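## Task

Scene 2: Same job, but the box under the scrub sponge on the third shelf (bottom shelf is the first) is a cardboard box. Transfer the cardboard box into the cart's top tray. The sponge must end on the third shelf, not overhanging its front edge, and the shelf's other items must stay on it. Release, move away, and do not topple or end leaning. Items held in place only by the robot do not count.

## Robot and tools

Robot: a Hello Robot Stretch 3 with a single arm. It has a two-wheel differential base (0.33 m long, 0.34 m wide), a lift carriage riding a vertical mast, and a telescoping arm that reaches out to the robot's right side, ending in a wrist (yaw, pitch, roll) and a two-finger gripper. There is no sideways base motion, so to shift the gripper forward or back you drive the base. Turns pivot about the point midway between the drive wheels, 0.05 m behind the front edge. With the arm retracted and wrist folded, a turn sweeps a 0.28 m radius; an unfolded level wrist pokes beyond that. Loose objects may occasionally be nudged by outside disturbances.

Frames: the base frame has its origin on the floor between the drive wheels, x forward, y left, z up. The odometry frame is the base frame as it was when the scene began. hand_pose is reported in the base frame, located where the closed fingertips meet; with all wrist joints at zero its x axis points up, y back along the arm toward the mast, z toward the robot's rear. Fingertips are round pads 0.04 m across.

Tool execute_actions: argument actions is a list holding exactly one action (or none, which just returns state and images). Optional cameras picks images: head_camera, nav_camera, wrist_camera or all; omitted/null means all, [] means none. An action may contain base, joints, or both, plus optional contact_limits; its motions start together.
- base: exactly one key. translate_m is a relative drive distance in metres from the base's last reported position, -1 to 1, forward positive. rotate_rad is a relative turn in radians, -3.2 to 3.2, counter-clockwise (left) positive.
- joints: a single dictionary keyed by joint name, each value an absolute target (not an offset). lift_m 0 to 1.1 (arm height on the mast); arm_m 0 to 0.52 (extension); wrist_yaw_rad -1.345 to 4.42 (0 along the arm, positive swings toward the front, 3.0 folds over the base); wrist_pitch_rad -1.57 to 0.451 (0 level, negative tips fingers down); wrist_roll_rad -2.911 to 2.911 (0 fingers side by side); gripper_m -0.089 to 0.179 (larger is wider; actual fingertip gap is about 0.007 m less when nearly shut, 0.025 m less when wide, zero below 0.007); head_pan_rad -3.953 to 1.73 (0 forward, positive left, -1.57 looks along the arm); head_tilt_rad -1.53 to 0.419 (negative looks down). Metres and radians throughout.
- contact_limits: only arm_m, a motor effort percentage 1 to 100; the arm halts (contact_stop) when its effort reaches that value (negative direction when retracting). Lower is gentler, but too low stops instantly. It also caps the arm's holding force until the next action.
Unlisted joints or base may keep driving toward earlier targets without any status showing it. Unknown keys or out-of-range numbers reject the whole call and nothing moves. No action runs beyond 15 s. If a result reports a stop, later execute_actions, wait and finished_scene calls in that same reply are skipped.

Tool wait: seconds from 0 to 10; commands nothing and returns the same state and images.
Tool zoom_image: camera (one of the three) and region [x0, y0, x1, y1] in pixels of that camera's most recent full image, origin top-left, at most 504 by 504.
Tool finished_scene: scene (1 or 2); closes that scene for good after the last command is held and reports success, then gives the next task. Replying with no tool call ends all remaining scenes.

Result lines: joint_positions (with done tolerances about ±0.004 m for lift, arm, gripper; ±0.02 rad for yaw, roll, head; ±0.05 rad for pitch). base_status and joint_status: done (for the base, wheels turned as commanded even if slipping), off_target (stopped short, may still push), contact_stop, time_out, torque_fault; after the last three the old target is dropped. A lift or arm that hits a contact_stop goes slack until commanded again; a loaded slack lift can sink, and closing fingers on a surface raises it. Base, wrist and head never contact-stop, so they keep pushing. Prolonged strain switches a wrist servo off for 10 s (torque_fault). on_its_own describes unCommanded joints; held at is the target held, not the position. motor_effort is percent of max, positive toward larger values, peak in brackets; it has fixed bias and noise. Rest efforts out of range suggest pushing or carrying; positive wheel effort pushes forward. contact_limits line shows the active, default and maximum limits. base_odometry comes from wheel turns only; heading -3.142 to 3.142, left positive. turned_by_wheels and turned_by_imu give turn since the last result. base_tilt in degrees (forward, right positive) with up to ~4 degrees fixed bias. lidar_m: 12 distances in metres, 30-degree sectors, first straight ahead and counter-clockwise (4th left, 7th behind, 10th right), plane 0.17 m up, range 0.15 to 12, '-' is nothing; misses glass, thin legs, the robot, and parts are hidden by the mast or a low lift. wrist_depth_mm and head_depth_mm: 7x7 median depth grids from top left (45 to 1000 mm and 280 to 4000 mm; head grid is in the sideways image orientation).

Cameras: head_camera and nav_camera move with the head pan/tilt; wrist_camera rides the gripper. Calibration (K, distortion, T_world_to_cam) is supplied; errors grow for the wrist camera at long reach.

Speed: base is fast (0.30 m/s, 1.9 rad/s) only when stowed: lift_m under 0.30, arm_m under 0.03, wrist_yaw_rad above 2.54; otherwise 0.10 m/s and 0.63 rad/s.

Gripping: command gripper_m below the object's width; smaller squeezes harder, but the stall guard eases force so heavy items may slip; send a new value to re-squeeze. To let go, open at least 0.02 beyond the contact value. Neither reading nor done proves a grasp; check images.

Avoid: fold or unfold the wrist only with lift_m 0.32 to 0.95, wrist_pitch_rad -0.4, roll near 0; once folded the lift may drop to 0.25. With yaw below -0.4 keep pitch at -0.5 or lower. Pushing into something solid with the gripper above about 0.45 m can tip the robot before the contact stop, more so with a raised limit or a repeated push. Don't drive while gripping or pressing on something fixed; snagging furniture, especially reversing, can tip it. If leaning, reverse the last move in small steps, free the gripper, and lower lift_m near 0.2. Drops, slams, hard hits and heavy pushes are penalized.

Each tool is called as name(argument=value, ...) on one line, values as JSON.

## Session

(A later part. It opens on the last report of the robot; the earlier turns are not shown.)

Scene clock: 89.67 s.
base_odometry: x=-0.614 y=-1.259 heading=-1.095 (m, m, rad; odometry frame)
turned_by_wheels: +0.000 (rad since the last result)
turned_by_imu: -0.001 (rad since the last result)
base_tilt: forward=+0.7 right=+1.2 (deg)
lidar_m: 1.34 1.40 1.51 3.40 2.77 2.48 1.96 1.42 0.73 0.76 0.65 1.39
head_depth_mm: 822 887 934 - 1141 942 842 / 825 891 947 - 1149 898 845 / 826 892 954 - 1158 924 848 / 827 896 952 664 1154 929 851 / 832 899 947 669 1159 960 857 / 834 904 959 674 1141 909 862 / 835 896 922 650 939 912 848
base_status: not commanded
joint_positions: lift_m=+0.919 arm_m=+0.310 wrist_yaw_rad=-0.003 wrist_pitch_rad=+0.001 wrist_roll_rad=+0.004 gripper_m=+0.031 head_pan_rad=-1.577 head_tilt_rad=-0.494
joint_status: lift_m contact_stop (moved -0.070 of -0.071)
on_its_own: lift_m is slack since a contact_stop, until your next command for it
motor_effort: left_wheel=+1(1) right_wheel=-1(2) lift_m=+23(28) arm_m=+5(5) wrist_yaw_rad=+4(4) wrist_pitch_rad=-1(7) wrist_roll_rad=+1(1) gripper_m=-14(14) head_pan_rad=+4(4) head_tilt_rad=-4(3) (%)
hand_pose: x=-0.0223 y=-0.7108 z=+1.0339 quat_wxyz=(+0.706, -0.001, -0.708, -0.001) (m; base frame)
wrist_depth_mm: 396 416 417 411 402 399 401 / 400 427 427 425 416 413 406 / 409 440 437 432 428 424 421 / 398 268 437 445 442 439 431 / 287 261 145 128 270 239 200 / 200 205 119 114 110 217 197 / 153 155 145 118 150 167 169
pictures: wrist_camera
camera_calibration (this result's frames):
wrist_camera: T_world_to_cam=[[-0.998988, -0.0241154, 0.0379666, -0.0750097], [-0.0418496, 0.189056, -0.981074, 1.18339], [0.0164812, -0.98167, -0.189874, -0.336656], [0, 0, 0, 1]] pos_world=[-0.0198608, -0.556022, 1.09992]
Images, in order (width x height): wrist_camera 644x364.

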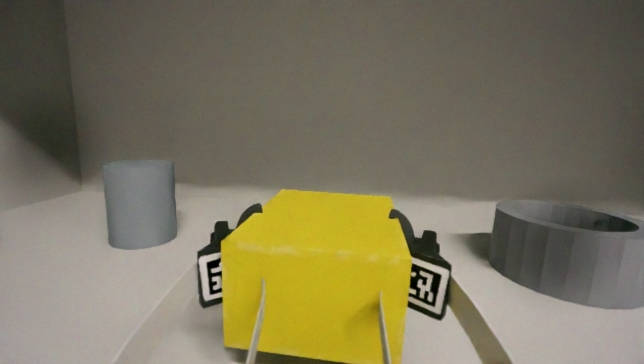

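execute_actions(actions=[{"joints":{"gripper_m":0.125,"lift_m":0.924}}], cameras=["wrist_camera"])

execute_actions(actions=[{"joints":{"arm_m":0.14,"lift_m":0.94}}], cameras=[])

execute_actions(actions=[{"base":{"translate_m":-0.285},"joints":{"wrist_pitch_rad":-0.2,"lift_m":0.962,"wrist_yaw_rad":-0.15}}], cameras=["wrist_camera","head_camera"])

Scene clock: 99.40 s.
base_odometry: x=-0.614 y=-1.259 heading=-1.095 (m, m, rad; odometry frame)
turned_by_wheels: +0.000 (rad since the last result)
turned_by_imu: -0.001 (rad since the last result)
base_tilt: forward=+0.7 right=+1.2 (deg)
lidar_m: 1.34 1.40 1.51 3.41 2.77 2.49 1.95 1.42 0.73 0.75 0.65 1.38
head_depth_mm: 821 889 937 - 1142 943 844 / 824 891 944 - 1143 896 845 / 827 893 952 - 1151 922 849 / 829 896 954 632 1153 926 853 / 831 899 945 668 1157 957 857 / 833 902 960 671 1141 909 858 / 835 892 919 649 936 909 848
base_status: not commanded
joint_positions: lift_m=+0.923 arm_m=+0.310 wrist_yaw_rad=-0.003 wrist_pitch_rad=-0.019 wrist_roll_rad=+0.004 gripper_m=+0.125 head_pan_rad=-1.577 head_tilt_rad=-0.494
joint_status: all done
motor_effort: left_wheel=+2(2) right_wheel=-1(1) lift_m=+34(35) arm_m=+4(4) wrist_yaw_rad=+4(4) wrist_pitch_rad=+6(7) wrist_roll_rad=+1(0) gripper_m=+1(82) head_pan_rad=+3(3) head_tilt_rad=-3(3) (%)
hand_pose: x=-0.0222 y=-0.7103 z=+1.0333 quat_wxyz=(+0.706, +0.006, -0.708, -0.008) (m; base frame)
wrist_depth_mm: 408 412 404 407 403 397 397 / 404 425 421 415 412 416 409 / 409 444 436 435 431 427 421 / 399 257 454 443 440 438 440 / 273 260 290 178 283 231 199 / 196 209 139 131 189 218 196 / 158 153 143 131 153 157 167
pictures: wrist_camera
camera_calibration (this result's frames):
wrist_camera: T_world_to_cam=[[-0.998987, -0.0249943, 0.0374164, -0.074994], [-0.0418146, 0.208519, -0.977124, 1.19241], [0.0166205, -0.977699, -0.209353, -0.313321], [0, 0, 0, 1]] pos_world=[-0.0198501, -0.55685, 1.10235]
Images, in order (width x height): wrist_camera 644x364.

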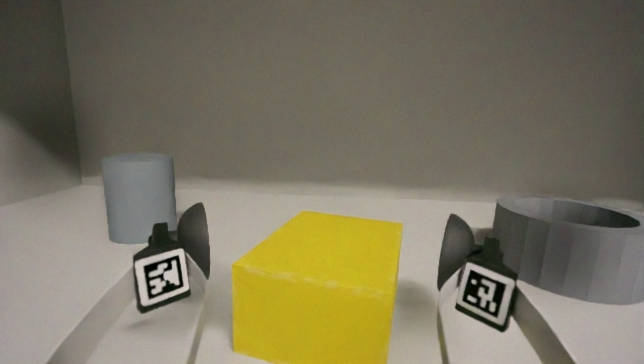

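Scene clock: 101.90 s.
base_odometry: x=-0.614 y=-1.259 heading=-1.095 (m, m, rad; odometry frame)
turned_by_wheels: +0.000 (rad since the last result)
turned_by_imu: +0.000 (rad since the last result)
base_tilt: forward=+0.7 right=+1.3 (deg)
lidar_m: 1.34 1.41 1.51 3.40 2.76 2.49 1.95 1.42 0.73 0.76 0.65 1.39
head_depth_mm: 822 887 933 724 - 843 841 / 825 891 943 730 - 892 846 / 825 892 949 687 - 888 850 / 829 897 952 686 1152 928 851 / 830 903 942 668 1162 959 858 / 834 903 960 675 1139 909 860 / 835 894 919 651 938 912 849
base_status: not commanded
joint_positions: lift_m=+0.939 arm_m=+0.140 wrist_yaw_rad=-0.002 wrist_pitch_rad=-0.019 wrist_roll_rad=+0.004 gripper_m=+0.125 head_pan_rad=-1.577 head_tilt_rad=-0.494
joint_status: all done
motor_effort: left_wheel=+1(2) right_wheel=-2(1) lift_m=+34(35) arm_m=-4(3) wrist_yaw_rad=+3(4) wrist_pitch_rad=+6(6) wrist_roll_rad=+1(1) gripper_m=-1(0) head_pan_rad=+3(3) head_tilt_rad=-2(3) (%)
hand_pose: x=-0.0221 y=-0.5412 z=+1.0492 quat_wxyz=(+0.706, +0.006, -0.708, -0.008) (m; base frame)
wrist_depth_mm: 397 557 567 565 560 554 540 / 404 581 594 582 575 568 559 / 402 581 604 601 592 582 549 / 328 528 459 610 595 604 547 / 275 351 338 300 359 365 379 / 224 239 233 240 245 269 254 / 184 183 181 182 185 179 191
pictures: none
No camera images: the call's "cameras" was empty. Leave "cameras" out to get every camera's image.

Scene clock: 105.70 s.
base_odometry: x=-0.744 y=-1.006 heading=-1.095 (m, m, rad; odometry frame)
turned_by_wheels: +0.000 (rad since the last result)
turned_by_imu: -0.002 (rad since the last result)
base_tilt: forward=+0.7 right=+1.2 (deg)
lidar_m: 1.63 1.64 1.93 3.40 2.44 2.19 1.67 1.41 0.58 0.74 0.89 0.84
head_depth_mm: 723 729 733 - - 760 803 / 821 886 941 - - 869 818 / 822 891 946 - - 894 847 / 826 894 945 681 1155 953 848 / 829 895 952 668 1157 906 854 / 829 900 957 671 1155 934 859 / 830 900 957 678 1162 938 862
base_status: done
joint_positions: lift_m=+0.961 arm_m=+0.140 wrist_yaw_rad=-0.147 wrist_pitch_rad=-0.217 wrist_roll_rad=+0.004 gripper_m=+0.125 head_pan_rad=-1.577 head_tilt_rad=-0.494
joint_status: all done
motor_effort: left_wheel=+2(2) right_wheel=-1(5) lift_m=+35(35) arm_m=-4(4) wrist_yaw_rad=-4(7) wrist_pitch_rad=+5(6) wrist_roll_rad=+0(1) gripper_m=+1(1) head_pan_rad=+4(3) head_tilt_rad=-2(2) (%)
hand_pose: x=-0.0573 y=-0.5279 z=+1.0216 quat_wxyz=(+0.694, +0.025, -0.708, -0.128) (m; base frame)
wrist_depth_mm: 490 503 524 540 407 238 167 / 520 538 548 570 410 237 167 / 487 448 413 535 408 239 173 / 305 313 319 220 311 241 184 / 224 239 231 225 240 227 199 / 176 183 185 192 198 209 864 / 367 624 642 657 416 257 979
pictures: head_camera (sideways: a quarter turn clockwise sets it upright), wrist_camera
camera_calibration (this result's frames):
head_camera: T_world_to_cam=[[0.0102444, 0.455167, -0.890347, 1.17949], [0.999626, 0.0179232, 0.0206646, -0.0305789], [0.0253637, -0.890226, -0.454813, 0.550791], [0, 0, 0, 1]] pos_world=[0.00451417, -0.0459895, 1.3013]
wrist_camera: T_world_to_cam=[[-0.99327, 0.111544, 0.0311837, -0.0262423], [0.015965, 0.39853, -0.917016, 1.18363], [-0.114715, -0.910347, -0.397629, 0.0835317], [0, 0, 0, 1]] pos_world=[-0.0353799, -0.39274, 1.11944]
Images, in order (width x height): head_camera 896x504, wrist_camera 644x364.

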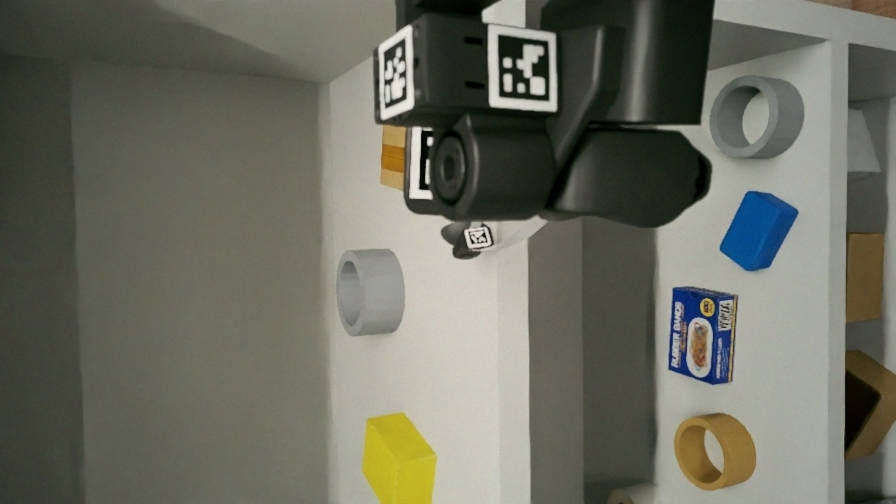

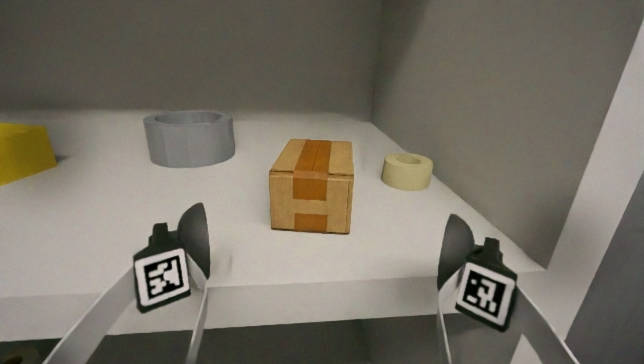

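execute_actions(actions=[{"joints":{"arm_m":0.245,"gripper_m":0.105}}], cameras=["wrist_camera"])

Scene clock: 114.00 s.
base_odometry: x=-0.744 y=-1.006 heading=-1.095 (m, m, rad; odometry frame)
turned_by_wheels: +0.000 (rad since the last result)
turned_by_imu: -0.001 (rad since the last result)
base_tilt: forward=+0.7 right=+1.2 (deg)
lidar_m: 1.63 1.65 1.92 3.40 2.43 2.19 1.67 1.41 0.58 0.74 0.89 0.83
head_depth_mm: 724 729 733 617 747 758 801 / 820 888 943 - 1085 946 817 / 824 890 957 - 1153 950 848 / 826 891 950 662 1150 952 850 / 827 894 948 669 1155 907 858 / 830 900 956 673 1159 933 858 / 832 901 954 679 1164 942 864
base_status: not commanded
joint_positions: lift_m=+0.961 arm_m=+0.245 wrist_yaw_rad=-0.147 wrist_pitch_rad=-0.217 wrist_roll_rad=+0.004 gripper_m=+0.105 head_pan_rad=-1.577 head_tilt_rad=-0.494
joint_status: all done
motor_effort: left_wheel=+1(1) right_wheel=-1(1) lift_m=+34(34) arm_m=+4(5) wrist_yaw_rad=-4(4) wrist_pitch_rad=+6(6) wrist_roll_rad=+1(1) gripper_m=+0(74) head_pan_rad=+5(3) head_tilt_rad=-2(2) (%)
hand_pose: x=-0.0574 y=-0.6319 z=+1.0214 quat_wxyz=(+0.694, +0.025, -0.708, -0.129) (m; base frame)
wrist_depth_mm: 409 419 432 443 405 239 169 / 429 447 458 474 408 240 168 / 447 324 467 495 411 240 170 / 306 249 296 323 330 241 170 / 222 226 235 142 215 217 170 / 175 184 172 123 123 189 171 / 144 145 145 133 141 152 153
pictures: wrist_camera
camera_calibration (this result's frames):
wrist_camera: T_world_to_cam=[[-0.993197, 0.112198, 0.0311619, -0.0143492], [0.0163197, 0.399087, -0.916768, 1.22507], [-0.115296, -0.910022, -0.398203, -0.0104972], [0, 0, 0, 1]] pos_world=[-0.0354545, -0.496851, 1.11937]
Images, in order (width x height): wrist_camera 644x364.

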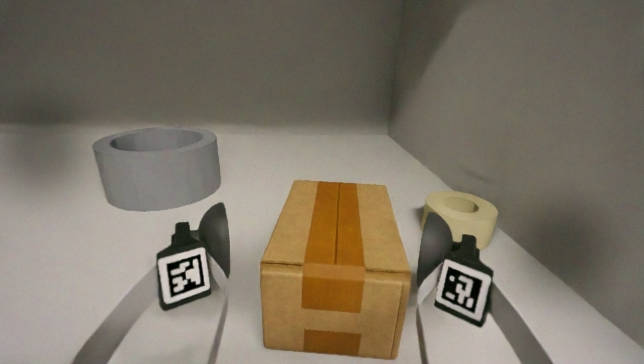

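execute_actions(actions=[{"joints":{"gripper_m":0.01}}], cameras=["wrist_camera"])

execute_actions(actions=[{"joints":{"lift_m":0.985}}], cameras=["wrist_camera"])

execute_actions(actions=[{"joints":{"arm_m":0,"wrist_yaw_rad":0}}], cameras=["wrist_camera","head_camera"])

Scene clock: 120.80 s.
base_odometry: x=-0.744 y=-1.006 heading=-1.095 (m, m, rad; odometry frame)
turned_by_wheels: +0.000 (rad since the last result)
turned_by_imu: -0.001 (rad since the last result)
base_tilt: forward=+0.7 right=+1.2 (deg)
lidar_m: 1.63 1.64 1.92 3.42 2.44 2.19 1.67 1.41 0.58 0.74 0.89 0.83
head_depth_mm: 722 729 732 618 747 758 801 / 821 889 943 - 1088 944 820 / 824 891 959 - 1156 951 846 / 828 891 947 663 1151 954 848 / 829 896 949 666 1154 906 856 / 829 900 952 673 1160 936 860 / 834 902 957 678 1166 941 863
base_status: not commanded
joint_positions: lift_m=+0.961 arm_m=+0.245 wrist_yaw_rad=-0.147 wrist_pitch_rad=-0.217 wrist_roll_rad=+0.004 gripper_m=+0.011 head_pan_rad=-1.577 head_tilt_rad=-0.494
joint_status: all done
motor_effort: left_wheel=+2(1) right_wheel=-1(1) lift_m=+34(34) arm_m=+5(5) wrist_yaw_rad=-3(4) wrist_pitch_rad=+5(6) wrist_roll_rad=+0(0) gripper_m=-25(99) head_pan_rad=+3(3) head_tilt_rad=-3(3) (%)
hand_pose: x=-0.0575 y=-0.6319 z=+1.0214 quat_wxyz=(+0.694, +0.025, -0.708, -0.129) (m; base frame)
wrist_depth_mm: 406 416 426 436 408 239 169 / 437 442 461 475 412 237 169 / 444 323 468 489 409 241 169 / 307 253 293 200 328 241 169 / 221 224 229 142 214 216 170 / 175 177 165 126 123 188 171 / 144 146 143 136 146 153 153
pictures: wrist_camera
camera_calibration (this result's frames):
wrist_camera: T_world_to_cam=[[-0.99318, 0.112353, 0.0311586, -0.0142849], [0.0163847, 0.399084, -0.916768, 1.22507], [-0.115436, -0.910005, -0.398203, -0.0104943], [0, 0, 0, 1]] pos_world=[-0.0354713, -0.49685, 1.11937]
Images, in order (width x height): wrist_camera 644x364.

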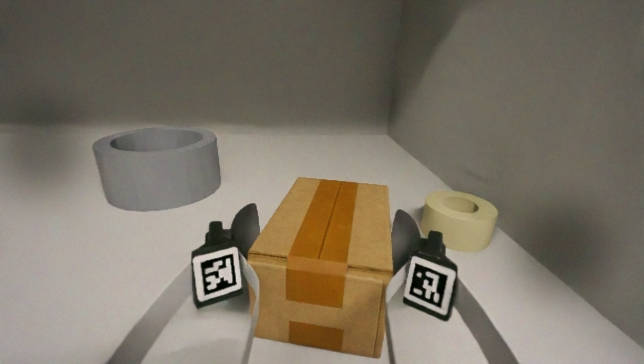

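Scene clock: 121.77 s.
base_odometry: x=-0.744 y=-1.006 heading=-1.095 (m, m, rad; odometry frame)
turned_by_wheels: +0.000 (rad since the last result)
turned_by_imu: +0.000 (rad since the last result)
base_tilt: forward=+0.7 right=+1.2 (deg)
lidar_m: 1.63 1.64 1.92 3.42 2.44 2.19 1.67 1.41 0.58 0.74 0.89 0.83
head_depth_mm: 723 727 793 616 745 758 802 / 823 888 - - 1086 946 820 / 824 888 945 - 1141 948 848 / 825 892 947 664 1152 954 847 / 828 896 948 668 1154 908 853 / 831 897 955 672 1159 935 861 / 832 900 958 679 1162 941 858
base_status: not commanded
joint_positions: lift_m=+0.984 arm_m=+0.245 wrist_yaw_rad=-0.147 wrist_pitch_rad=-0.227 wrist_roll_rad=+0.004 gripper_m=+0.014 head_pan_rad=-1.577 head_tilt_rad=-0.494
joint_status: all done
motor_effort: left_wheel=+2(2) right_wheel=-1(2) lift_m=+35(36) arm_m=+4(5) wrist_yaw_rad=-3(3) wrist_pitch_rad=+9(9) wrist_roll_rad=+1(1) gripper_m=-24(24) head_pan_rad=+2(5) head_tilt_rad=-3(3) (%)
hand_pose: x=-0.0574 y=-0.6311 z=+1.0420 quat_wxyz=(+0.693, +0.028, -0.708, -0.132) (m; base frame)
wrist_depth_mm: 416 423 428 447 402 239 169 / 436 447 457 467 412 236 169 / 459 466 486 503 409 240 170 / 348 264 316 339 356 238 169 / 256 259 262 143 219 229 170 / 204 204 190 126 123 217 170 / 166 171 166 136 170 177 166
pictures: wrist_camera
camera_calibration (this result's frames):
wrist_camera: T_world_to_cam=[[-0.993223, 0.112061, 0.030831, -0.0147467], [0.0176562, 0.40767, -0.912959, 1.24521], [-0.114876, -0.906227, -0.406886, 0.00988318], [0, 0, 0, 1]] pos_world=[-0.0354972, -0.497027, 1.1413]
Images, in order (width x height): wrist_camera 644x364.

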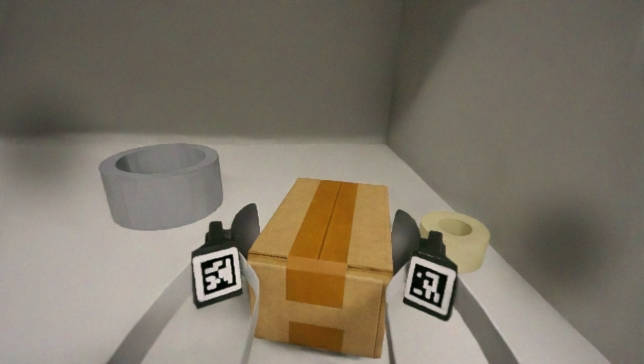

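Scene clock: 124.80 s.
base_odometry: x=-0.744 y=-1.006 heading=-1.095 (m, m, rad; odometry frame)
turned_by_wheels: +0.000 (rad since the last result)
turned_by_imu: -0.001 (rad since the last result)
base_tilt: forward=+0.7 right=+1.2 (deg)
lidar_m: 1.63 1.64 1.92 3.41 2.44 2.19 1.67 1.41 0.58 0.74 0.89 0.84
head_depth_mm: 722 728 734 644 810 - - / 822 889 942 655 - - - / 823 890 945 676 - - - / 826 894 947 662 1103 955 853 / 826 895 950 669 1154 908 855 / 830 899 955 674 1161 935 859 / 834 901 959 678 1161 938 863
base_status: not commanded
joint_positions: lift_m=+0.984 arm_m=+0.000 wrist_yaw_rad=-0.002 wrist_pitch_rad=-0.227 wrist_roll_rad=+0.004 gripper_m=+0.021 head_pan_rad=-1.577 head_tilt_rad=-0.494
joint_status: all done
on_its_own: gripper_m is held at +0.020, not at your +0.010, by its stall guard, which is not easing now
motor_effort: left_wheel=+2(1) right_wheel=-1(1) lift_m=+36(35) arm_m=-4(3) wrist_yaw_rad=+3(7) wrist_pitch_rad=+9(9) wrist_roll_rad=+1(1) gripper_m=-20(23) head_pan_rad=+4(2) head_tilt_rad=-3(3) (%)
hand_pose: x=-0.0221 y=-0.3896 z=+1.0419 quat_wxyz=(+0.701, +0.079, -0.704, -0.082) (m; base frame)
wrist_depth_mm: 676 678 646 654 635 327 253 / 702 713 704 699 687 325 680 / 544 465 518 542 547 322 733 / 349 362 366 341 382 315 816 / 729 899 327 143 317 326 827 / 751 825 785 126 123 370 940 / 654 691 644 137 530 - -
pictures: head_camera (sideways: a quarter turn clockwise sets it upright), wrist_camera
camera_calibration (this result's frames):
head_camera: T_world_to_cam=[[0.0102437, 0.455167, -0.890347, 1.17949], [0.999626, 0.0179247, 0.0206646, -0.0305789], [0.0253651, -0.890226, -0.454813, 0.550791], [0, 0, 0, 1]] pos_world=[0.00451424, -0.0459895, 1.3013]
wrist_camera: T_world_to_cam=[[-0.998992, -0.032644, 0.0308064, -0.0632377], [-0.0414305, 0.406585, -0.912673, 1.14396], [0.0172679, -0.91303, -0.407527, 0.233657], [0, 0, 0, 1]] pos_world=[-0.0198141, -0.253843, 1.14123]
Images, in order (width x height): head_camera 896x504, wrist_camera 644x364.

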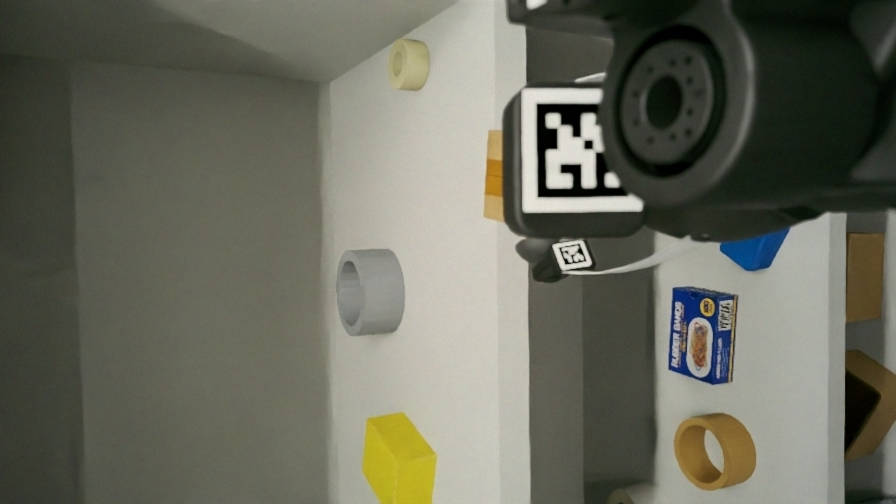

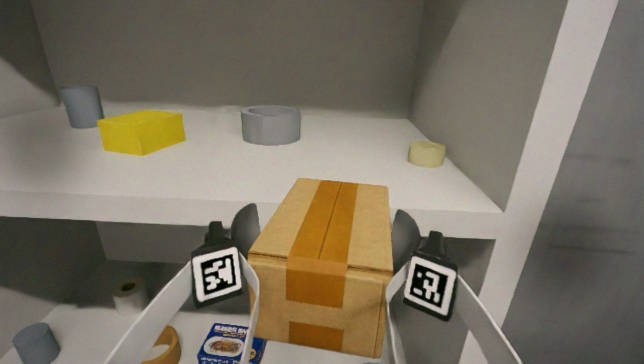

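execute_actions(actions=[{"base":{"rotate_rad":-1.025}}], cameras=[])

execute_actions(actions=[{"base":{"translate_m":-1.0},"joints":{"lift_m":0.86,"head_pan_rad":-2.6,"head_tilt_rad":-0.6}}], cameras=["nav_camera"])

execute_actions(actions=[{"base":{"translate_m":-1.0}}], cameras=["nav_camera","wrist_camera"])

execute_actions(actions=[{"base":{"translate_m":-0.31}}], cameras=[])

execute_actions(actions=[{"base":{"rotate_rad":-0.52},"joints":{"head_pan_rad":-1.57,"head_tilt_rad":-0.75}}])

Scene clock: 143.03 s.
base_odometry: x=-0.744 y=-1.006 heading=-2.120 (m, m, rad; odometry frame)
turned_by_wheels: -1.025 (rad since the last result)
turned_by_imu: -1.037 (rad since the last result)
base_tilt: forward=+0.7 right=+1.2 (deg)
lidar_m: 0.87 0.83 1.63 1.64 2.41 3.41 2.43 2.19 1.67 1.39 0.58 0.74
head_depth_mm: 1829 1967 2097 2277 2087 - - / 1930 2062 2236 2411 - - - / 1816 1988 2185 2378 - - - / 1569 1683 1812 1968 1911 1616 1339 / 1378 1467 1560 1678 1798 1623 1342 / 1220 1293 1376 1459 1560 1568 1349 / 1110 1162 1221 1293 1365 1450 1353
base_status: done
joint_positions: lift_m=+0.984 arm_m=+0.000 wrist_yaw_rad=-0.002 wrist_pitch_rad=-0.227 wrist_roll_rad=+0.004 gripper_m=+0.021 head_pan_rad=-1.577 head_tilt_rad=-0.494
joint_status: not commanded
on_its_own: gripper_m is held at +0.020, not at your +0.010, by its stall guard, which is not easing now
motor_effort: left_wheel=+2(5) right_wheel=-2(5) lift_m=+35(35) arm_m=-3(3) wrist_yaw_rad=+2(2) wrist_pitch_rad=+9(9) wrist_roll_rad=+1(0) gripper_m=-20(21) head_pan_rad=+2(3) head_tilt_rad=-2(2) (%)
hand_pose: x=-0.0221 y=-0.3896 z=+1.0419 quat_wxyz=(+0.701, +0.079, -0.704, -0.082) (m; base frame)
wrist_depth_mm: 672 793 - - - - - / 675 853 - - - - - / 707 878 - - - - - / 725 907 - - - - - / 765 949 - 142 - - - / 767 964 - 126 123 - - / 827 - - 136 - - -
pictures: none
No camera images: the call's "cameras" was empty. Leave "cameras" out to get every camera's image.

Scene clock: 154.40 s.
base_odometry: x=-0.222 y=-0.153 heading=-2.120 (m, m, rad; odometry frame)
turned_by_wheels: +0.000 (rad since the last result)
turned_by_imu: -0.007 (rad since the last result)
base_tilt: forward=+0.7 right=+1.3 (deg)
lidar_m: 1.69 2.22 1.86 2.26 2.65 2.58 1.63 1.47 1.59 1.29 1.92 1.43
head_depth_mm: 1718 1899 1894 2035 1784 1478 1246 / 1643 1815 1802 1923 1808 1475 1256 / 1565 1725 1887 2080 1804 1483 1283 / 1498 1648 1820 2019 1815 1483 1327 / 1429 1560 1723 1914 1833 1534 - / 1374 1493 1647 1820 1842 1561 - / 1324 1444 1564 1718 1813 1543 -
base_status: done
joint_positions: lift_m=+0.861 arm_m=+0.000 wrist_yaw_rad=-0.002 wrist_pitch_rad=-0.227 wrist_roll_rad=+0.004 gripper_m=+0.021 head_pan_rad=-2.593 head_tilt_rad=-0.592
joint_status: all done
on_its_own: gripper_m is held at +0.020, not at your +0.010, by its stall guard, which is not easing now
motor_effort: left_wheel=+2(3) right_wheel=-2(5) lift_m=+13(29) arm_m=-3(4) wrist_yaw_rad=+3(3) wrist_pitch_rad=+9(9) wrist_roll_rad=+0(1) gripper_m=-21(21) head_pan_rad=-4(46) head_tilt_rad=-4(17) (%)
hand_pose: x=-0.0221 y=-0.3896 z=+0.9180 quat_wxyz=(+0.701, +0.080, -0.704, -0.082) (m; base frame)
wrist_depth_mm: - - - - - - 966 / - - - - - - - / - - - - - - - / - - - - - - - / - - - 142 - - - / - - - 126 123 - - / - - - 136 - - -
pictures: nav_camera (sideways: a quarter turn counterclockwise sets it upright)
camera_calibration (this result's frames):
nav_camera: T_world_to_cam=[[-0.47479, -0.312963, 0.822574, -1.02886], [-0.50688, 0.861301, 0.0351267, 0.0131912], [-0.719477, -0.400268, -0.567571, 0.704205], [0, 0, 0, 1]] pos_world=[0.0248539, -0.0514859, 1.24554]
Images, in order (width x height): nav_camera 672x504.

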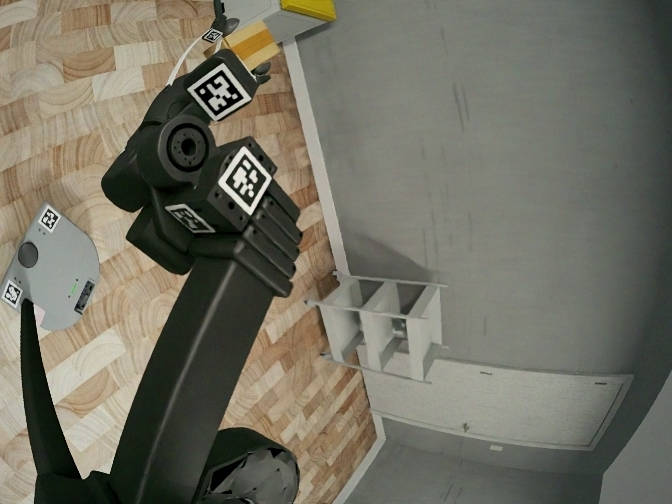

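Scene clock: 165.77 s.
base_odometry: x=+0.299 y=+0.700 heading=-2.120 (m, m, rad; odometry frame)
turned_by_wheels: +0.000 (rad since the last result)
turned_by_imu: -0.007 (rad since the last result)
base_tilt: forward=+0.7 right=+1.3 (deg)
lidar_m: 2.39 2.45 2.40 2.49 1.78 1.73 1.45 0.68 0.66 1.12 1.56 2.72
head_depth_mm: 1128 1253 1418 1614 1763 1467 1245 / 1072 1183 1331 1495 1699 1472 1251 / 1036 1137 1263 1332 1150 1286 1276 / 997 1094 1199 1145 1155 1240 1299 / 955 1044 1144 1140 990 1090 - / 914 995 1094 1116 960 1083 - / 880 953 1041 1085 1188 1398 -
base_status: done
joint_positions: lift_m=+0.861 arm_m=+0.000 wrist_yaw_rad=-0.002 wrist_pitch_rad=-0.227 wrist_roll_rad=+0.004 gripper_m=+0.021 head_pan_rad=-2.593 head_tilt_rad=-0.592
joint_status: not commanded
on_its_own: gripper_m is held at +0.020, not at your +0.010, by its stall guard, which is not easing now
motor_effort: left_wheel=+2(3) right_wheel=-2(5) lift_m=+13(12) arm_m=-4(4) wrist_yaw_rad=+3(3) wrist_pitch_rad=+9(9) wrist_roll_rad=+1(1) gripper_m=-20(20) head_pan_rad=-5(3) head_tilt_rad=-4(4) (%)
hand_pose: x=-0.0221 y=-0.3896 z=+0.9180 quat_wxyz=(+0.701, +0.080, -0.704, -0.082) (m; base frame)
wrist_depth_mm: - - - 902 763 671 585 / - - - 936 796 708 614 / - - - - 843 727 644 / - - - 957 871 746 660 / - - - 143 839 796 614 / - - - 126 123 854 506 / - - - 136 - 872 399
pictures: nav_camera (sideways: a quarter turn counterclockwise sets it upright), wrist_camera
camera_calibration (this result's frames):
nav_camera: T_world_to_cam=[[-0.474834, -0.312987, 0.82254, -1.02881], [-0.506876, 0.861303, 0.0351277, 0.0131898], [-0.71945, -0.400246, -0.567622, 0.70427], [0, 0, 0, 1]] pos_world=[0.0248565, -0.0514842, 1.24554]
wrist_camera: T_world_to_cam=[[-0.998991, -0.0326766, 0.0308023, -0.0594226], [-0.0414419, 0.406683, -0.912629, 1.03088], [0.0172948, -0.912985, -0.407626, 0.183293], [0, 0, 0, 1]] pos_world=[-0.019811, -0.25384, 1.01736]
Images, in order (width x height): nav_camera 672x504, wrist_camera 644x364.

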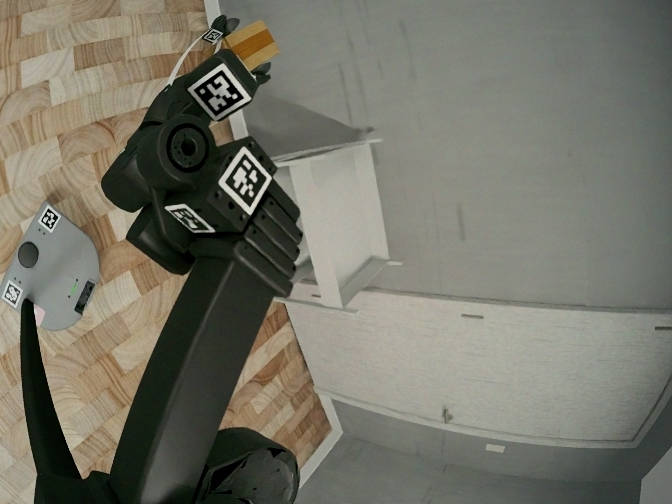

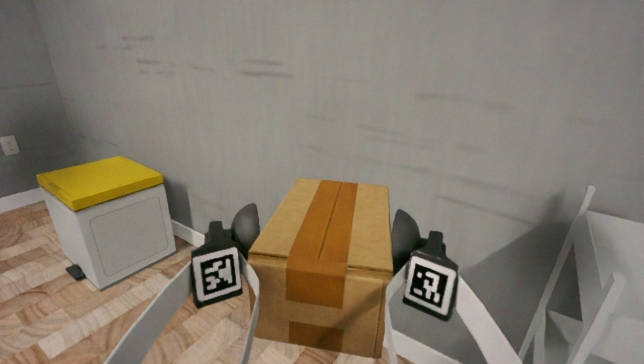

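Scene clock: 170.23 s.
base_odometry: x=+0.461 y=+0.965 heading=-2.119 (m, m, rad; odometry frame)
turned_by_wheels: +0.000 (rad since the last result)
turned_by_imu: -0.002 (rad since the last result)
base_tilt: forward=+0.8 right=+1.2 (deg)
lidar_m: 2.70 2.62 2.57 2.03 1.51 1.49 1.23 0.51 0.50 0.52 1.32 1.92
head_depth_mm: 953 1058 1191 1362 1596 1470 1245 / 903 1002 1121 1268 1470 1473 1251 / 862 948 1054 1189 1364 1476 1282 / 819 895 999 1121 1260 1397 1110 / 808 877 967 1065 872 754 - / 771 841 920 998 900 763 - / 741 804 877 965 904 758 -
base_status: done
joint_positions: lift_m=+0.861 arm_m=+0.000 wrist_yaw_rad=-0.002 wrist_pitch_rad=-0.227 wrist_roll_rad=+0.004 gripper_m=+0.021 head_pan_rad=-2.593 head_tilt_rad=-0.592
joint_status: not commanded
on_its_own: gripper_m is held at +0.020, not at your +0.010, by its stall guard, which is not easing now
motor_effort: left_wheel=+2(3) right_wheel=-2(4) lift_m=+13(13) arm_m=-4(4) wrist_yaw_rad=+3(3) wrist_pitch_rad=+9(9) wrist_roll_rad=+1(1) gripper_m=-21(21) head_pan_rad=-4(4) head_tilt_rad=-5(4) (%)
hand_pose: x=-0.0221 y=-0.3896 z=+0.9180 quat_wxyz=(+0.701, +0.080, -0.704, -0.082) (m; base frame)
wrist_depth_mm: - - 860 722 609 525 479 / - - 960 778 651 566 498 / - - - 805 672 577 526 / - - - 758 698 607 530 / - - - 142 593 591 547 / - - - 126 123 518 498 / - - - 137 359 425 419
pictures: none
No camera images: the call's "cameras" was empty. Leave "cameras" out to get every camera's image.

Scene clock: 172.03 s.
base_odometry: x=+0.461 y=+0.965 heading=-2.639 (m, m, rad; odometry frame)
turned_by_wheels: -0.520 (rad since the last result)
turned_by_imu: -0.526 (rad since the last result)
base_tilt: forward=+0.8 right=+1.3 (deg)
lidar_m: 1.92 2.70 2.61 2.57 2.02 1.51 1.49 1.23 0.51 0.50 0.52 1.32
head_depth_mm: 765 857 973 1087 746 - - / 767 860 961 927 806 - - / 767 863 968 522 - - - / 770 865 967 938 825 1067 1159 / 770 870 976 940 837 1002 1158 / 774 873 995 1084 820 1308 1182 / 779 877 1003 1170 1408 1365 1189
base_status: done
joint_positions: lift_m=+0.861 arm_m=+0.000 wrist_yaw_rad=-0.002 wrist_pitch_rad=-0.227 wrist_roll_rad=+0.004 gripper_m=+0.021 head_pan_rad=-1.577 head_tilt_rad=-0.741
joint_status: all done
on_its_own: gripper_m is held at +0.020, not at your +0.010, by its stall guard, which is not easing now
motor_effort: left_wheel=+2(7) right_wheel=-2(5) lift_m=+13(12) arm_m=-3(3) wrist_yaw_rad=+3(3) wrist_pitch_rad=+9(9) wrist_roll_rad=+0(1) gripper_m=-20(19) head_pan_rad=+2(47) head_tilt_rad=-5(22) (%)
hand_pose: x=-0.0221 y=-0.3896 z=+0.9180 quat_wxyz=(+0.701, +0.080, -0.704, -0.082) (m; base frame)
wrist_depth_mm: 599 593 585 579 579 556 543 / 643 638 637 615 604 601 572 / 711 669 668 656 649 628 619 / 739 726 704 674 695 667 643 / 800 754 548 143 591 711 712 / 872 475 452 126 123 774 756 / 953 358 353 136 338 587 810
pictures: head_camera (sideways: a quarter turn clockwise sets it upright), nav_camera (sideways: a quarter turn counterclockwise sets it upright), wrist_camera
camera_calibration (this result's frames):
head_camera: T_world_to_cam=[[0.0116785, 0.65857, -0.752429, 0.999664], [0.999595, 0.0118452, 0.0258824, -0.0373643], [0.025958, -0.752426, -0.658165, 0.81535], [0, 0, 0, 1]] pos_world=[0.00450968, -0.044416, 1.28978]
nav_camera: T_world_to_cam=[[0.0150119, -0.68365, 0.729655, -0.910727], [-0.999149, 0.0177902, 0.0372249, 0.0134694], [-0.0384295, -0.729593, -0.682801, 0.849946], [0, 0, 0, 1]] pos_world=[0.0597926, -0.00274398, 1.24436]
wrist_camera: T_world_to_cam=[[-0.998991, -0.032698, 0.0308021, -0.0594254], [-0.0414504, 0.406682, -0.912629, 1.03088], [0.0173145, -0.912985, -0.407626, 0.183296], [0, 0, 0, 1]] pos_world=[-0.0198086, -0.253838, 1.01736]
Images, in order (width x height): head_camera 896x504, nav_camera 672x504, wrist_camera 644x364.

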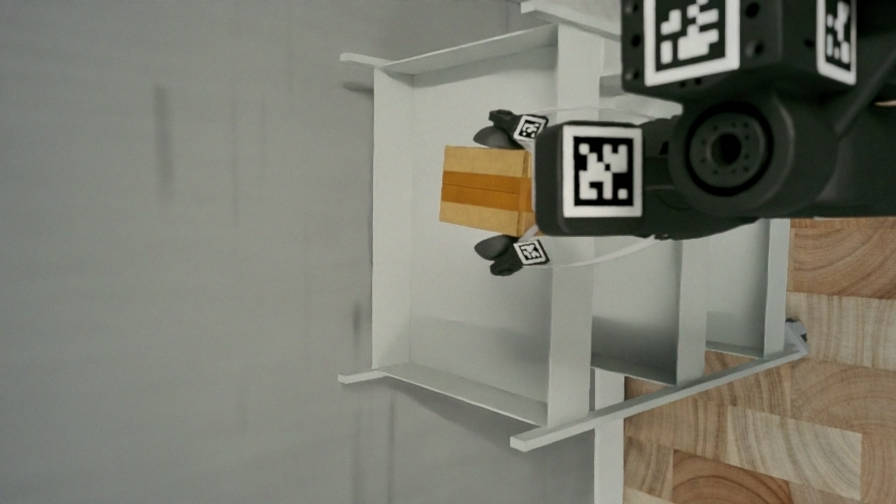

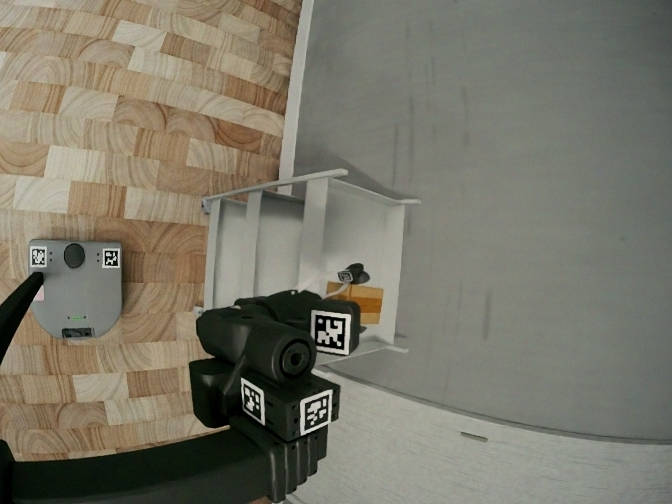

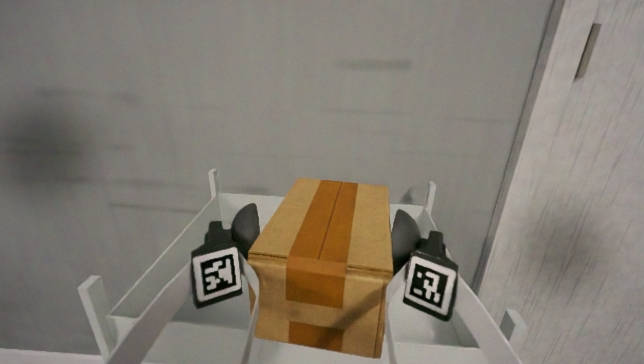

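Similar geometry, ~2 cm closer.

execute_actions(actions=[{"base":{"translate_m":0.02},"joints":{"arm_m":0.31}}], cameras=[])

execute_actions(actions=[{"joints":{"arm_m":0.335,"wrist_pitch_rad":-0.5,"lift_m":0.73}}], cameras=["wrist_camera","head_camera"])

Scene clock: 180.23 s.
base_odometry: x=+0.443 y=+0.955 heading=-2.639 (m, m, rad; odometry frame)
turned_by_wheels: +0.000 (rad since the last result)
turned_by_imu: -0.001 (rad since the last result)
base_tilt: forward=+0.7 right=+1.2 (deg)
lidar_m: 1.92 2.68 2.62 2.56 2.05 1.53 1.51 1.23 0.51 0.50 0.52 1.32
head_depth_mm: 762 854 - - 767 1259 1166 / 764 851 - 900 805 991 1124 / 765 866 - 902 806 991 1148 / 771 863 966 935 835 999 1154 / 771 873 975 942 838 1001 1159 / 776 873 999 1115 819 1331 1184 / 778 877 1000 1173 1417 1362 1187
base_status: done
joint_positions: lift_m=+0.861 arm_m=+0.310 wrist_yaw_rad=-0.002 wrist_pitch_rad=-0.227 wrist_roll_rad=+0.004 gripper_m=+0.021 head_pan_rad=-1.577 head_tilt_rad=-0.741
joint_status: all done
on_its_own: gripper_m is held at +0.020, not at your +0.010, by its stall guard, which is not easing now
motor_effort: left_wheel=+2(5) right_wheel=-2(2) lift_m=+12(13) arm_m=+5(4) wrist_yaw_rad=+3(3) wrist_pitch_rad=+9(9) wrist_roll_rad=+1(1) gripper_m=-21(20) head_pan_rad=+4(3) head_tilt_rad=-5(5) (%)
hand_pose: x=-0.0220 y=-0.6987 z=+0.9180 quat_wxyz=(+0.701, +0.080, -0.704, -0.081) (m; base frame)
wrist_depth_mm: 320 317 310 309 304 297 296 / 339 339 329 327 321 318 313 / 366 358 352 350 341 342 336 / 391 386 381 358 367 362 360 / 427 415 402 142 386 387 383 / 458 447 443 126 123 421 409 / 515 435 376 136 357 352 441
pictures: none
No camera images: the call's "cameras" was empty. Leave "cameras" out to get every camera's image.

Scene clock: 182.23 s.
base_odometry: x=+0.443 y=+0.955 heading=-2.639 (m, m, rad; odometry frame)
turned_by_wheels: +0.000 (rad since the last result)
turned_by_imu: +0.000 (rad since the last result)
base_tilt: forward=+0.7 right=+1.2 (deg)
lidar_m: 1.92 2.69 2.62 2.57 2.05 1.53 1.51 1.22 0.51 0.50 0.52 1.32
head_depth_mm: 763 857 978 1063 762 - 1126 / 765 859 960 - 745 990 1124 / 766 863 963 - 806 992 1151 / 770 864 969 938 835 995 1154 / 773 869 976 939 837 1003 1160 / 774 873 996 1114 821 1330 1184 / 778 875 1010 1177 1418 1363 1187
base_status: not commanded
joint_positions: lift_m=+0.731 arm_m=+0.335 wrist_yaw_rad=-0.002 wrist_pitch_rad=-0.523 wrist_roll_rad=+0.004 gripper_m=+0.021 head_pan_rad=-1.577 head_tilt_rad=-0.741
joint_status: all done
on_its_own: gripper_m is held at +0.020, not at your +0.010, by its stall guard, which is not easing now
motor_effort: left_wheel=+1(1) right_wheel=-2(2) lift_m=+13(13) arm_m=+5(5) wrist_yaw_rad=+3(3) wrist_pitch_rad=+8(8) wrist_roll_rad=+1(1) gripper_m=-21(20) head_pan_rad=+4(3) head_tilt_rad=-5(4) (%)
hand_pose: x=-0.0220 y=-0.6895 z=+0.7204 quat_wxyz=(+0.682, +0.182, -0.684, -0.184) (m; base frame)
wrist_depth_mm: 301 300 296 294 289 283 281 / 334 333 329 326 319 318 303 / 262 284 278 275 271 267 256 / 235 287 289 281 284 284 250 / 230 241 244 142 233 249 237 / 207 209 198 126 123 214 216 / 181 182 179 137 183 187 188
pictures: head_camera (sideways: a quarter turn clockwise sets it upright), wrist_camera
camera_calibration (this result's frames):
head_camera: T_world_to_cam=[[0.0115636, 0.658646, -0.752364, 0.999581], [0.999593, 0.0120178, 0.0258842, -0.0373666], [0.0260903, -0.752357, -0.658239, 0.815446], [0, 0, 0, 1]] pos_world=[0.00451747, -0.0444151, 1.28977]
wrist_camera: T_world_to_cam=[[-0.999005, -0.0402098, 0.0193073, -0.059956], [-0.0409395, 0.654726, -0.754757, 1.02983], [0.0177076, -0.754796, -0.655721, 0.116784], [0, 0, 0, 1]] pos_world=[-0.0198037, -0.588518, 0.855005]
Images, in order (width x height): head_camera 896x504, wrist_camera 644x364.

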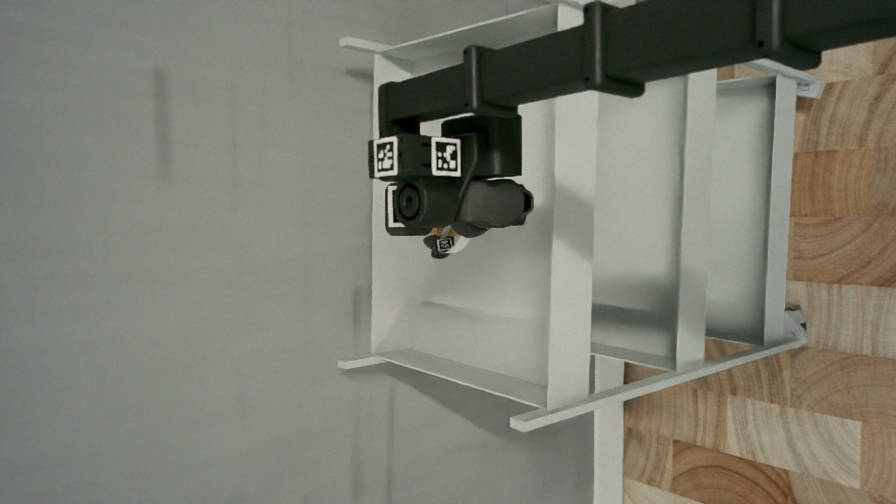

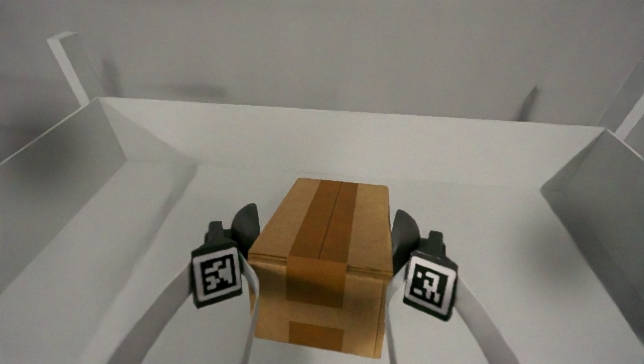

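execute_actions(actions=[{"joints":{"lift_m":0.704}}], cameras=["wrist_camera"])

execute_actions(actions=[{"joints":{"gripper_m":0.11}}], cameras=["wrist_camera"])

execute_actions(actions=[{"joints":{"lift_m":0.85}}], cameras=[])

execute_actions(actions=[{"joints":{"arm_m":0.0,"lift_m":0.88,"wrist_yaw_rad":1.0,"head_pan_rad":0.55,"head_tilt_rad":-0.2}}])

Scene clock: 188.50 s.
base_odometry: x=+0.443 y=+0.955 heading=-2.639 (m, m, rad; odometry frame)
turned_by_wheels: +0.000 (rad since the last result)
turned_by_imu: -0.001 (rad since the last result)
base_tilt: forward=+0.7 right=+1.2 (deg)
lidar_m: 1.93 2.69 2.63 2.57 2.06 1.53 1.50 1.23 0.51 0.50 0.52 1.32
head_depth_mm: 762 858 975 969 747 - - / 766 859 962 961 743 1033 1131 / 767 864 964 - 752 994 1149 / 769 865 968 965 836 997 1156 / 771 869 971 938 841 1002 1162 / 775 874 1003 1115 820 1338 1184 / 778 877 1005 1175 1414 1365 1186
base_status: not commanded
joint_positions: lift_m=+0.705 arm_m=+0.335 wrist_yaw_rad=-0.002 wrist_pitch_rad=-0.505 wrist_roll_rad=+0.004 gripper_m=+0.021 head_pan_rad=-1.577 head_tilt_rad=-0.741
joint_status: all done
on_its_own: gripper_m is held at +0.020, not at your +0.010, by its stall guard, which is not easing now
motor_effort: left_wheel=+1(2) right_wheel=-2(2) lift_m=+11(11) arm_m=+5(4) wrist_yaw_rad=+2(3) wrist_pitch_rad=+1(8) wrist_roll_rad=+1(1) gripper_m=-20(21) head_pan_rad=+4(3) head_tilt_rad=-4(5) (%)
hand_pose: x=-0.0220 y=-0.6921 z=+0.6982 quat_wxyz=(+0.683, +0.176, -0.686, -0.178) (m; base frame)
wrist_depth_mm: 293 299 295 292 283 282 278 / 325 320 313 315 310 310 301 / 234 281 277 269 260 252 240 / 237 258 261 180 267 270 251 / 214 215 216 138 180 224 224 / 183 184 175 126 123 190 191 / 161 162 162 144 161 165 166
pictures: wrist_camera
camera_calibration (this result's frames):
wrist_camera: T_world_to_cam=[[-0.999004, -0.0398604, 0.0200502, -0.0599147], [-0.0409639, 0.641223, -0.76626, 1.0135], [0.0176868, -0.766318, -0.642218, 0.0828783], [0, 0, 0, 1]] pos_world=[-0.0198042, -0.588754, 0.831029]
Images, in order (width x height): wrist_camera 644x364.

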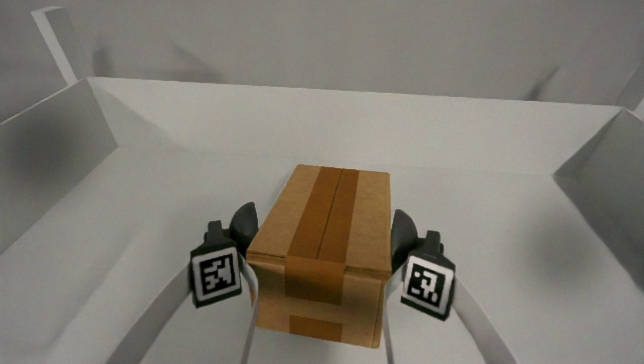

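Scene clock: 189.90 s.
base_odometry: x=+0.443 y=+0.955 heading=-2.639 (m, m, rad; odometry frame)
turned_by_wheels: +0.000 (rad since the last result)
turned_by_imu: +0.000 (rad since the last result)
base_tilt: forward=+0.7 right=+1.2 (deg)
lidar_m: 1.92 2.67 2.62 2.57 2.06 1.53 1.51 1.23 0.51 0.50 0.52 1.33
head_depth_mm: 762 857 976 966 749 - - / 764 858 964 958 743 1031 1128 / 766 862 966 - 751 992 1154 / 769 866 969 963 834 997 1158 / 773 868 976 938 839 999 1159 / 774 871 1002 1118 819 1336 1186 / 777 875 1003 1173 1413 1363 1185
base_status: not commanded
joint_positions: lift_m=+0.705 arm_m=+0.335 wrist_yaw_rad=-0.002 wrist_pitch_rad=-0.514 wrist_roll_rad=+0.004 gripper_m=+0.110 head_pan_rad=-1.577 head_tilt_rad=-0.741
joint_status: all done
motor_effort: left_wheel=+2(2) right_wheel=-2(2) lift_m=+12(12) arm_m=+5(5) wrist_yaw_rad=+2(2) wrist_pitch_rad=+5(5) wrist_roll_rad=+0(1) gripper_m=+1(84) head_pan_rad=+3(4) head_tilt_rad=-4(5) (%)
hand_pose: x=-0.0220 y=-0.6908 z=+0.6963 quat_wxyz=(+0.682, +0.179, -0.685, -0.181) (m; base frame)
wrist_depth_mm: 268 300 297 293 288 285 279 / 327 264 311 315 314 303 304 / 235 281 278 268 261 257 241 / 233 252 255 180 262 263 247 / 209 212 214 150 209 219 220 / 181 182 173 132 180 190 188 / 160 159 159 152 162 163 164
pictures: wrist_camera
camera_calibration (this result's frames):
wrist_camera: T_world_to_cam=[[-0.999004, -0.0400454, 0.0196667, -0.0596792], [-0.0409539, 0.648274, -0.760305, 1.01182], [0.0176973, -0.760354, -0.649268, 0.091659], [0, 0, 0, 1]] pos_world=[-0.0198037, -0.588636, 0.82998]
Images, in order (width x height): wrist_camera 644x364.

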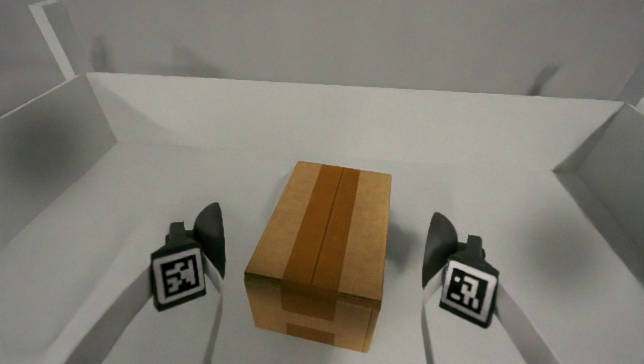

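Scene clock: 192.07 s.
base_odometry: x=+0.443 y=+0.955 heading=-2.639 (m, m, rad; odometry frame)
turned_by_wheels: +0.000 (rad since the last result)
turned_by_imu: +0.000 (rad since the last result)
base_tilt: forward=+0.7 right=+1.2 (deg)
lidar_m: 1.92 2.69 2.62 2.57 2.05 1.53 1.51 1.23 0.51 0.50 0.52 1.32
head_depth_mm: 762 855 940 - 803 1255 1165 / 765 852 - 901 804 989 1125 / 767 860 - 869 809 994 1150 / 769 867 970 923 834 994 1154 / 772 869 973 940 838 1001 1159 / 776 872 999 1115 820 1326 1180 / 777 877 1003 1177 1416 1363 1195
base_status: not commanded
joint_positions: lift_m=+0.849 arm_m=+0.335 wrist_yaw_rad=-0.002 wrist_pitch_rad=-0.515 wrist_roll_rad=+0.004 gripper_m=+0.110 head_pan_rad=-1.577 head_tilt_rad=-0.741
joint_status: all done
motor_effort: left_wheel=+1(2) right_wheel=-2(2) lift_m=+35(35) arm_m=+5(4) wrist_yaw_rad=+2(3) wrist_pitch_rad=+5(5) wrist_roll_rad=+1(1) gripper_m=+1(0) head_pan_rad=+4(3) head_tilt_rad=-4(5) (%)
hand_pose: x=-0.0220 y=-0.6907 z=+0.8410 quat_wxyz=(+0.682, +0.179, -0.685, -0.181) (m; base frame)
wrist_depth_mm: 304 303 297 290 289 284 276 / 342 334 332 325 318 315 308 / 388 381 369 365 358 353 344 / 443 422 422 418 406 397 381 / 516 361 368 362 358 344 434 / 612 305 339 343 344 324 479 / 259 295 298 261 301 300 285
pictures: none
No camera images: the call's "cameras" was empty. Leave "cameras" out to get every camera's image.

Scene clock: 195.73 s.
base_odometry: x=+0.443 y=+0.955 heading=-2.639 (m, m, rad; odometry frame)
turned_by_wheels: +0.000 (rad since the last result)
turned_by_imu: -0.001 (rad since the last result)
base_tilt: forward=+0.7 right=+1.2 (deg)
lidar_m: 1.92 2.68 2.61 2.57 2.05 1.53 1.51 1.23 0.51 0.50 0.52 1.33
head_depth_mm: 2646 2714 2790 2923 3003 2261 1710 / 2822 2788 2734 2767 2890 2271 1719 / 2949 3057 3153 3216 3141 2291 1714 / 3054 3132 3096 3130 3189 2280 1732 / 3053 3587 3703 3890 3398 2295 1735 / 3043 3634 3694 3762 3472 2307 1736 / 3019 3261 3305 3376 3300 2305 1749
base_status: not commanded
joint_positions: lift_m=+0.879 arm_m=+0.000 wrist_yaw_rad=+0.998 wrist_pitch_rad=-0.515 wrist_roll_rad=+0.004 gripper_m=+0.110 head_pan_rad=+0.543 head_tilt_rad=-0.211
joint_status: all done
motor_effort: left_wheel=+2(1) right_wheel=-2(2) lift_m=+34(35) arm_m=-4(5) wrist_yaw_rad=+2(5) wrist_pitch_rad=+5(5) wrist_roll_rad=+1(1) gripper_m=+0(1) head_pan_rad=+5(47) head_tilt_rad=+7(41) (%)
hand_pose: x=+0.1560 y=-0.2600 z=+0.8710 quat_wxyz=(+0.686, +0.486, -0.515, +0.168) (m; base frame)
wrist_depth_mm: - - - - 859 665 532 / - - - - 960 708 548 / - - - - - 728 579 / - - - - - 721 503 / - - - - - 422 451 / - - - - - 345 388 / 964 985 948 968 912 578 303
pictures: head_camera (sideways: a quarter turn clockwise sets it upright), nav_camera (sideways: a quarter turn counterclockwise sets it upright), wrist_camera
camera_calibration (this result's frames):
head_camera: T_world_to_cam=[[-0.165194, -0.0909195, -0.982061, 1.30031], [-0.541008, 0.840914, 0.0131519, -0.0114067], [0.824634, 0.533476, -0.188102, 0.198807], [0, 0, 0, 1]] pos_world=[0.0446899, 0.0217569, 1.31453]
nav_camera: T_world_to_cam=[[0.179579, 0.130958, 0.974988, -1.23173], [0.491683, -0.870376, 0.0263451, 0.0185172], [0.852056, 0.474654, -0.220691, 0.243216], [0, 0, 0, 1]] pos_world=[0.00485446, 0.0619774, 1.25411]
wrist_camera: T_world_to_cam=[[-0.505937, -0.862347, 0.0196478, -0.158739], [-0.567968, 0.315909, -0.760009, 0.86827], [0.649185, -0.395676, -0.649615, 0.5261], [0, 0, 0, 1]] pos_world=[0.0713017, -0.203017, 1.00477]
Images, in order (width x height): head_camera 896x504, nav_camera 672x504, wrist_camera 644x364.

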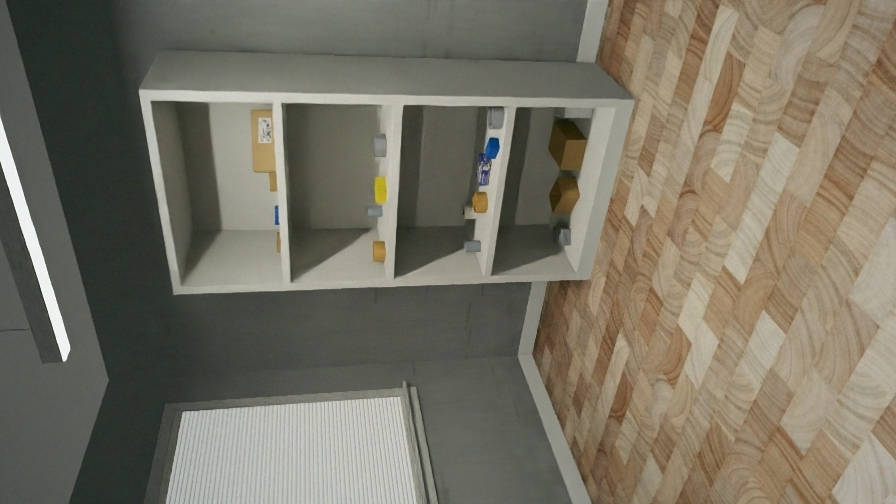

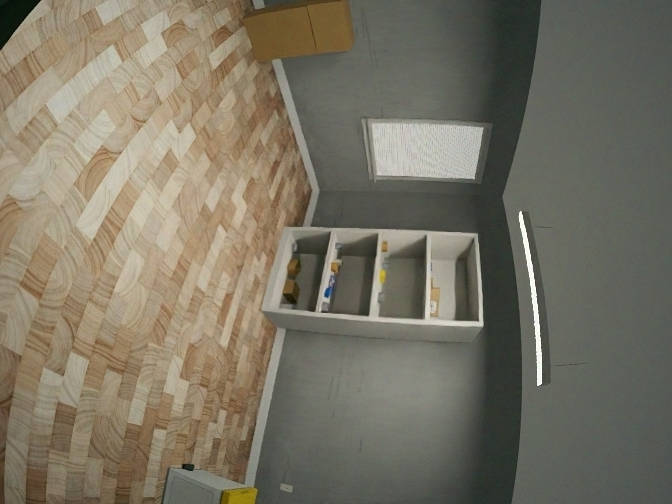

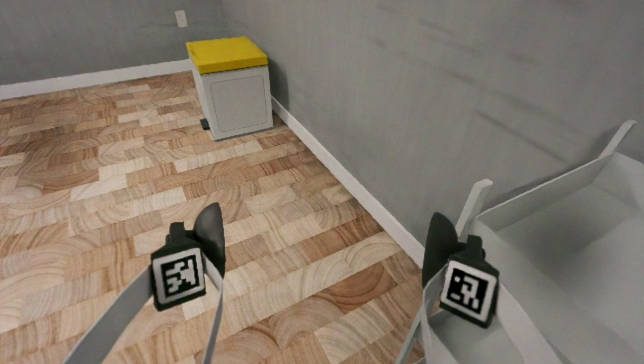

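finished_scene(scene=2)

The scene is finished: the task was done.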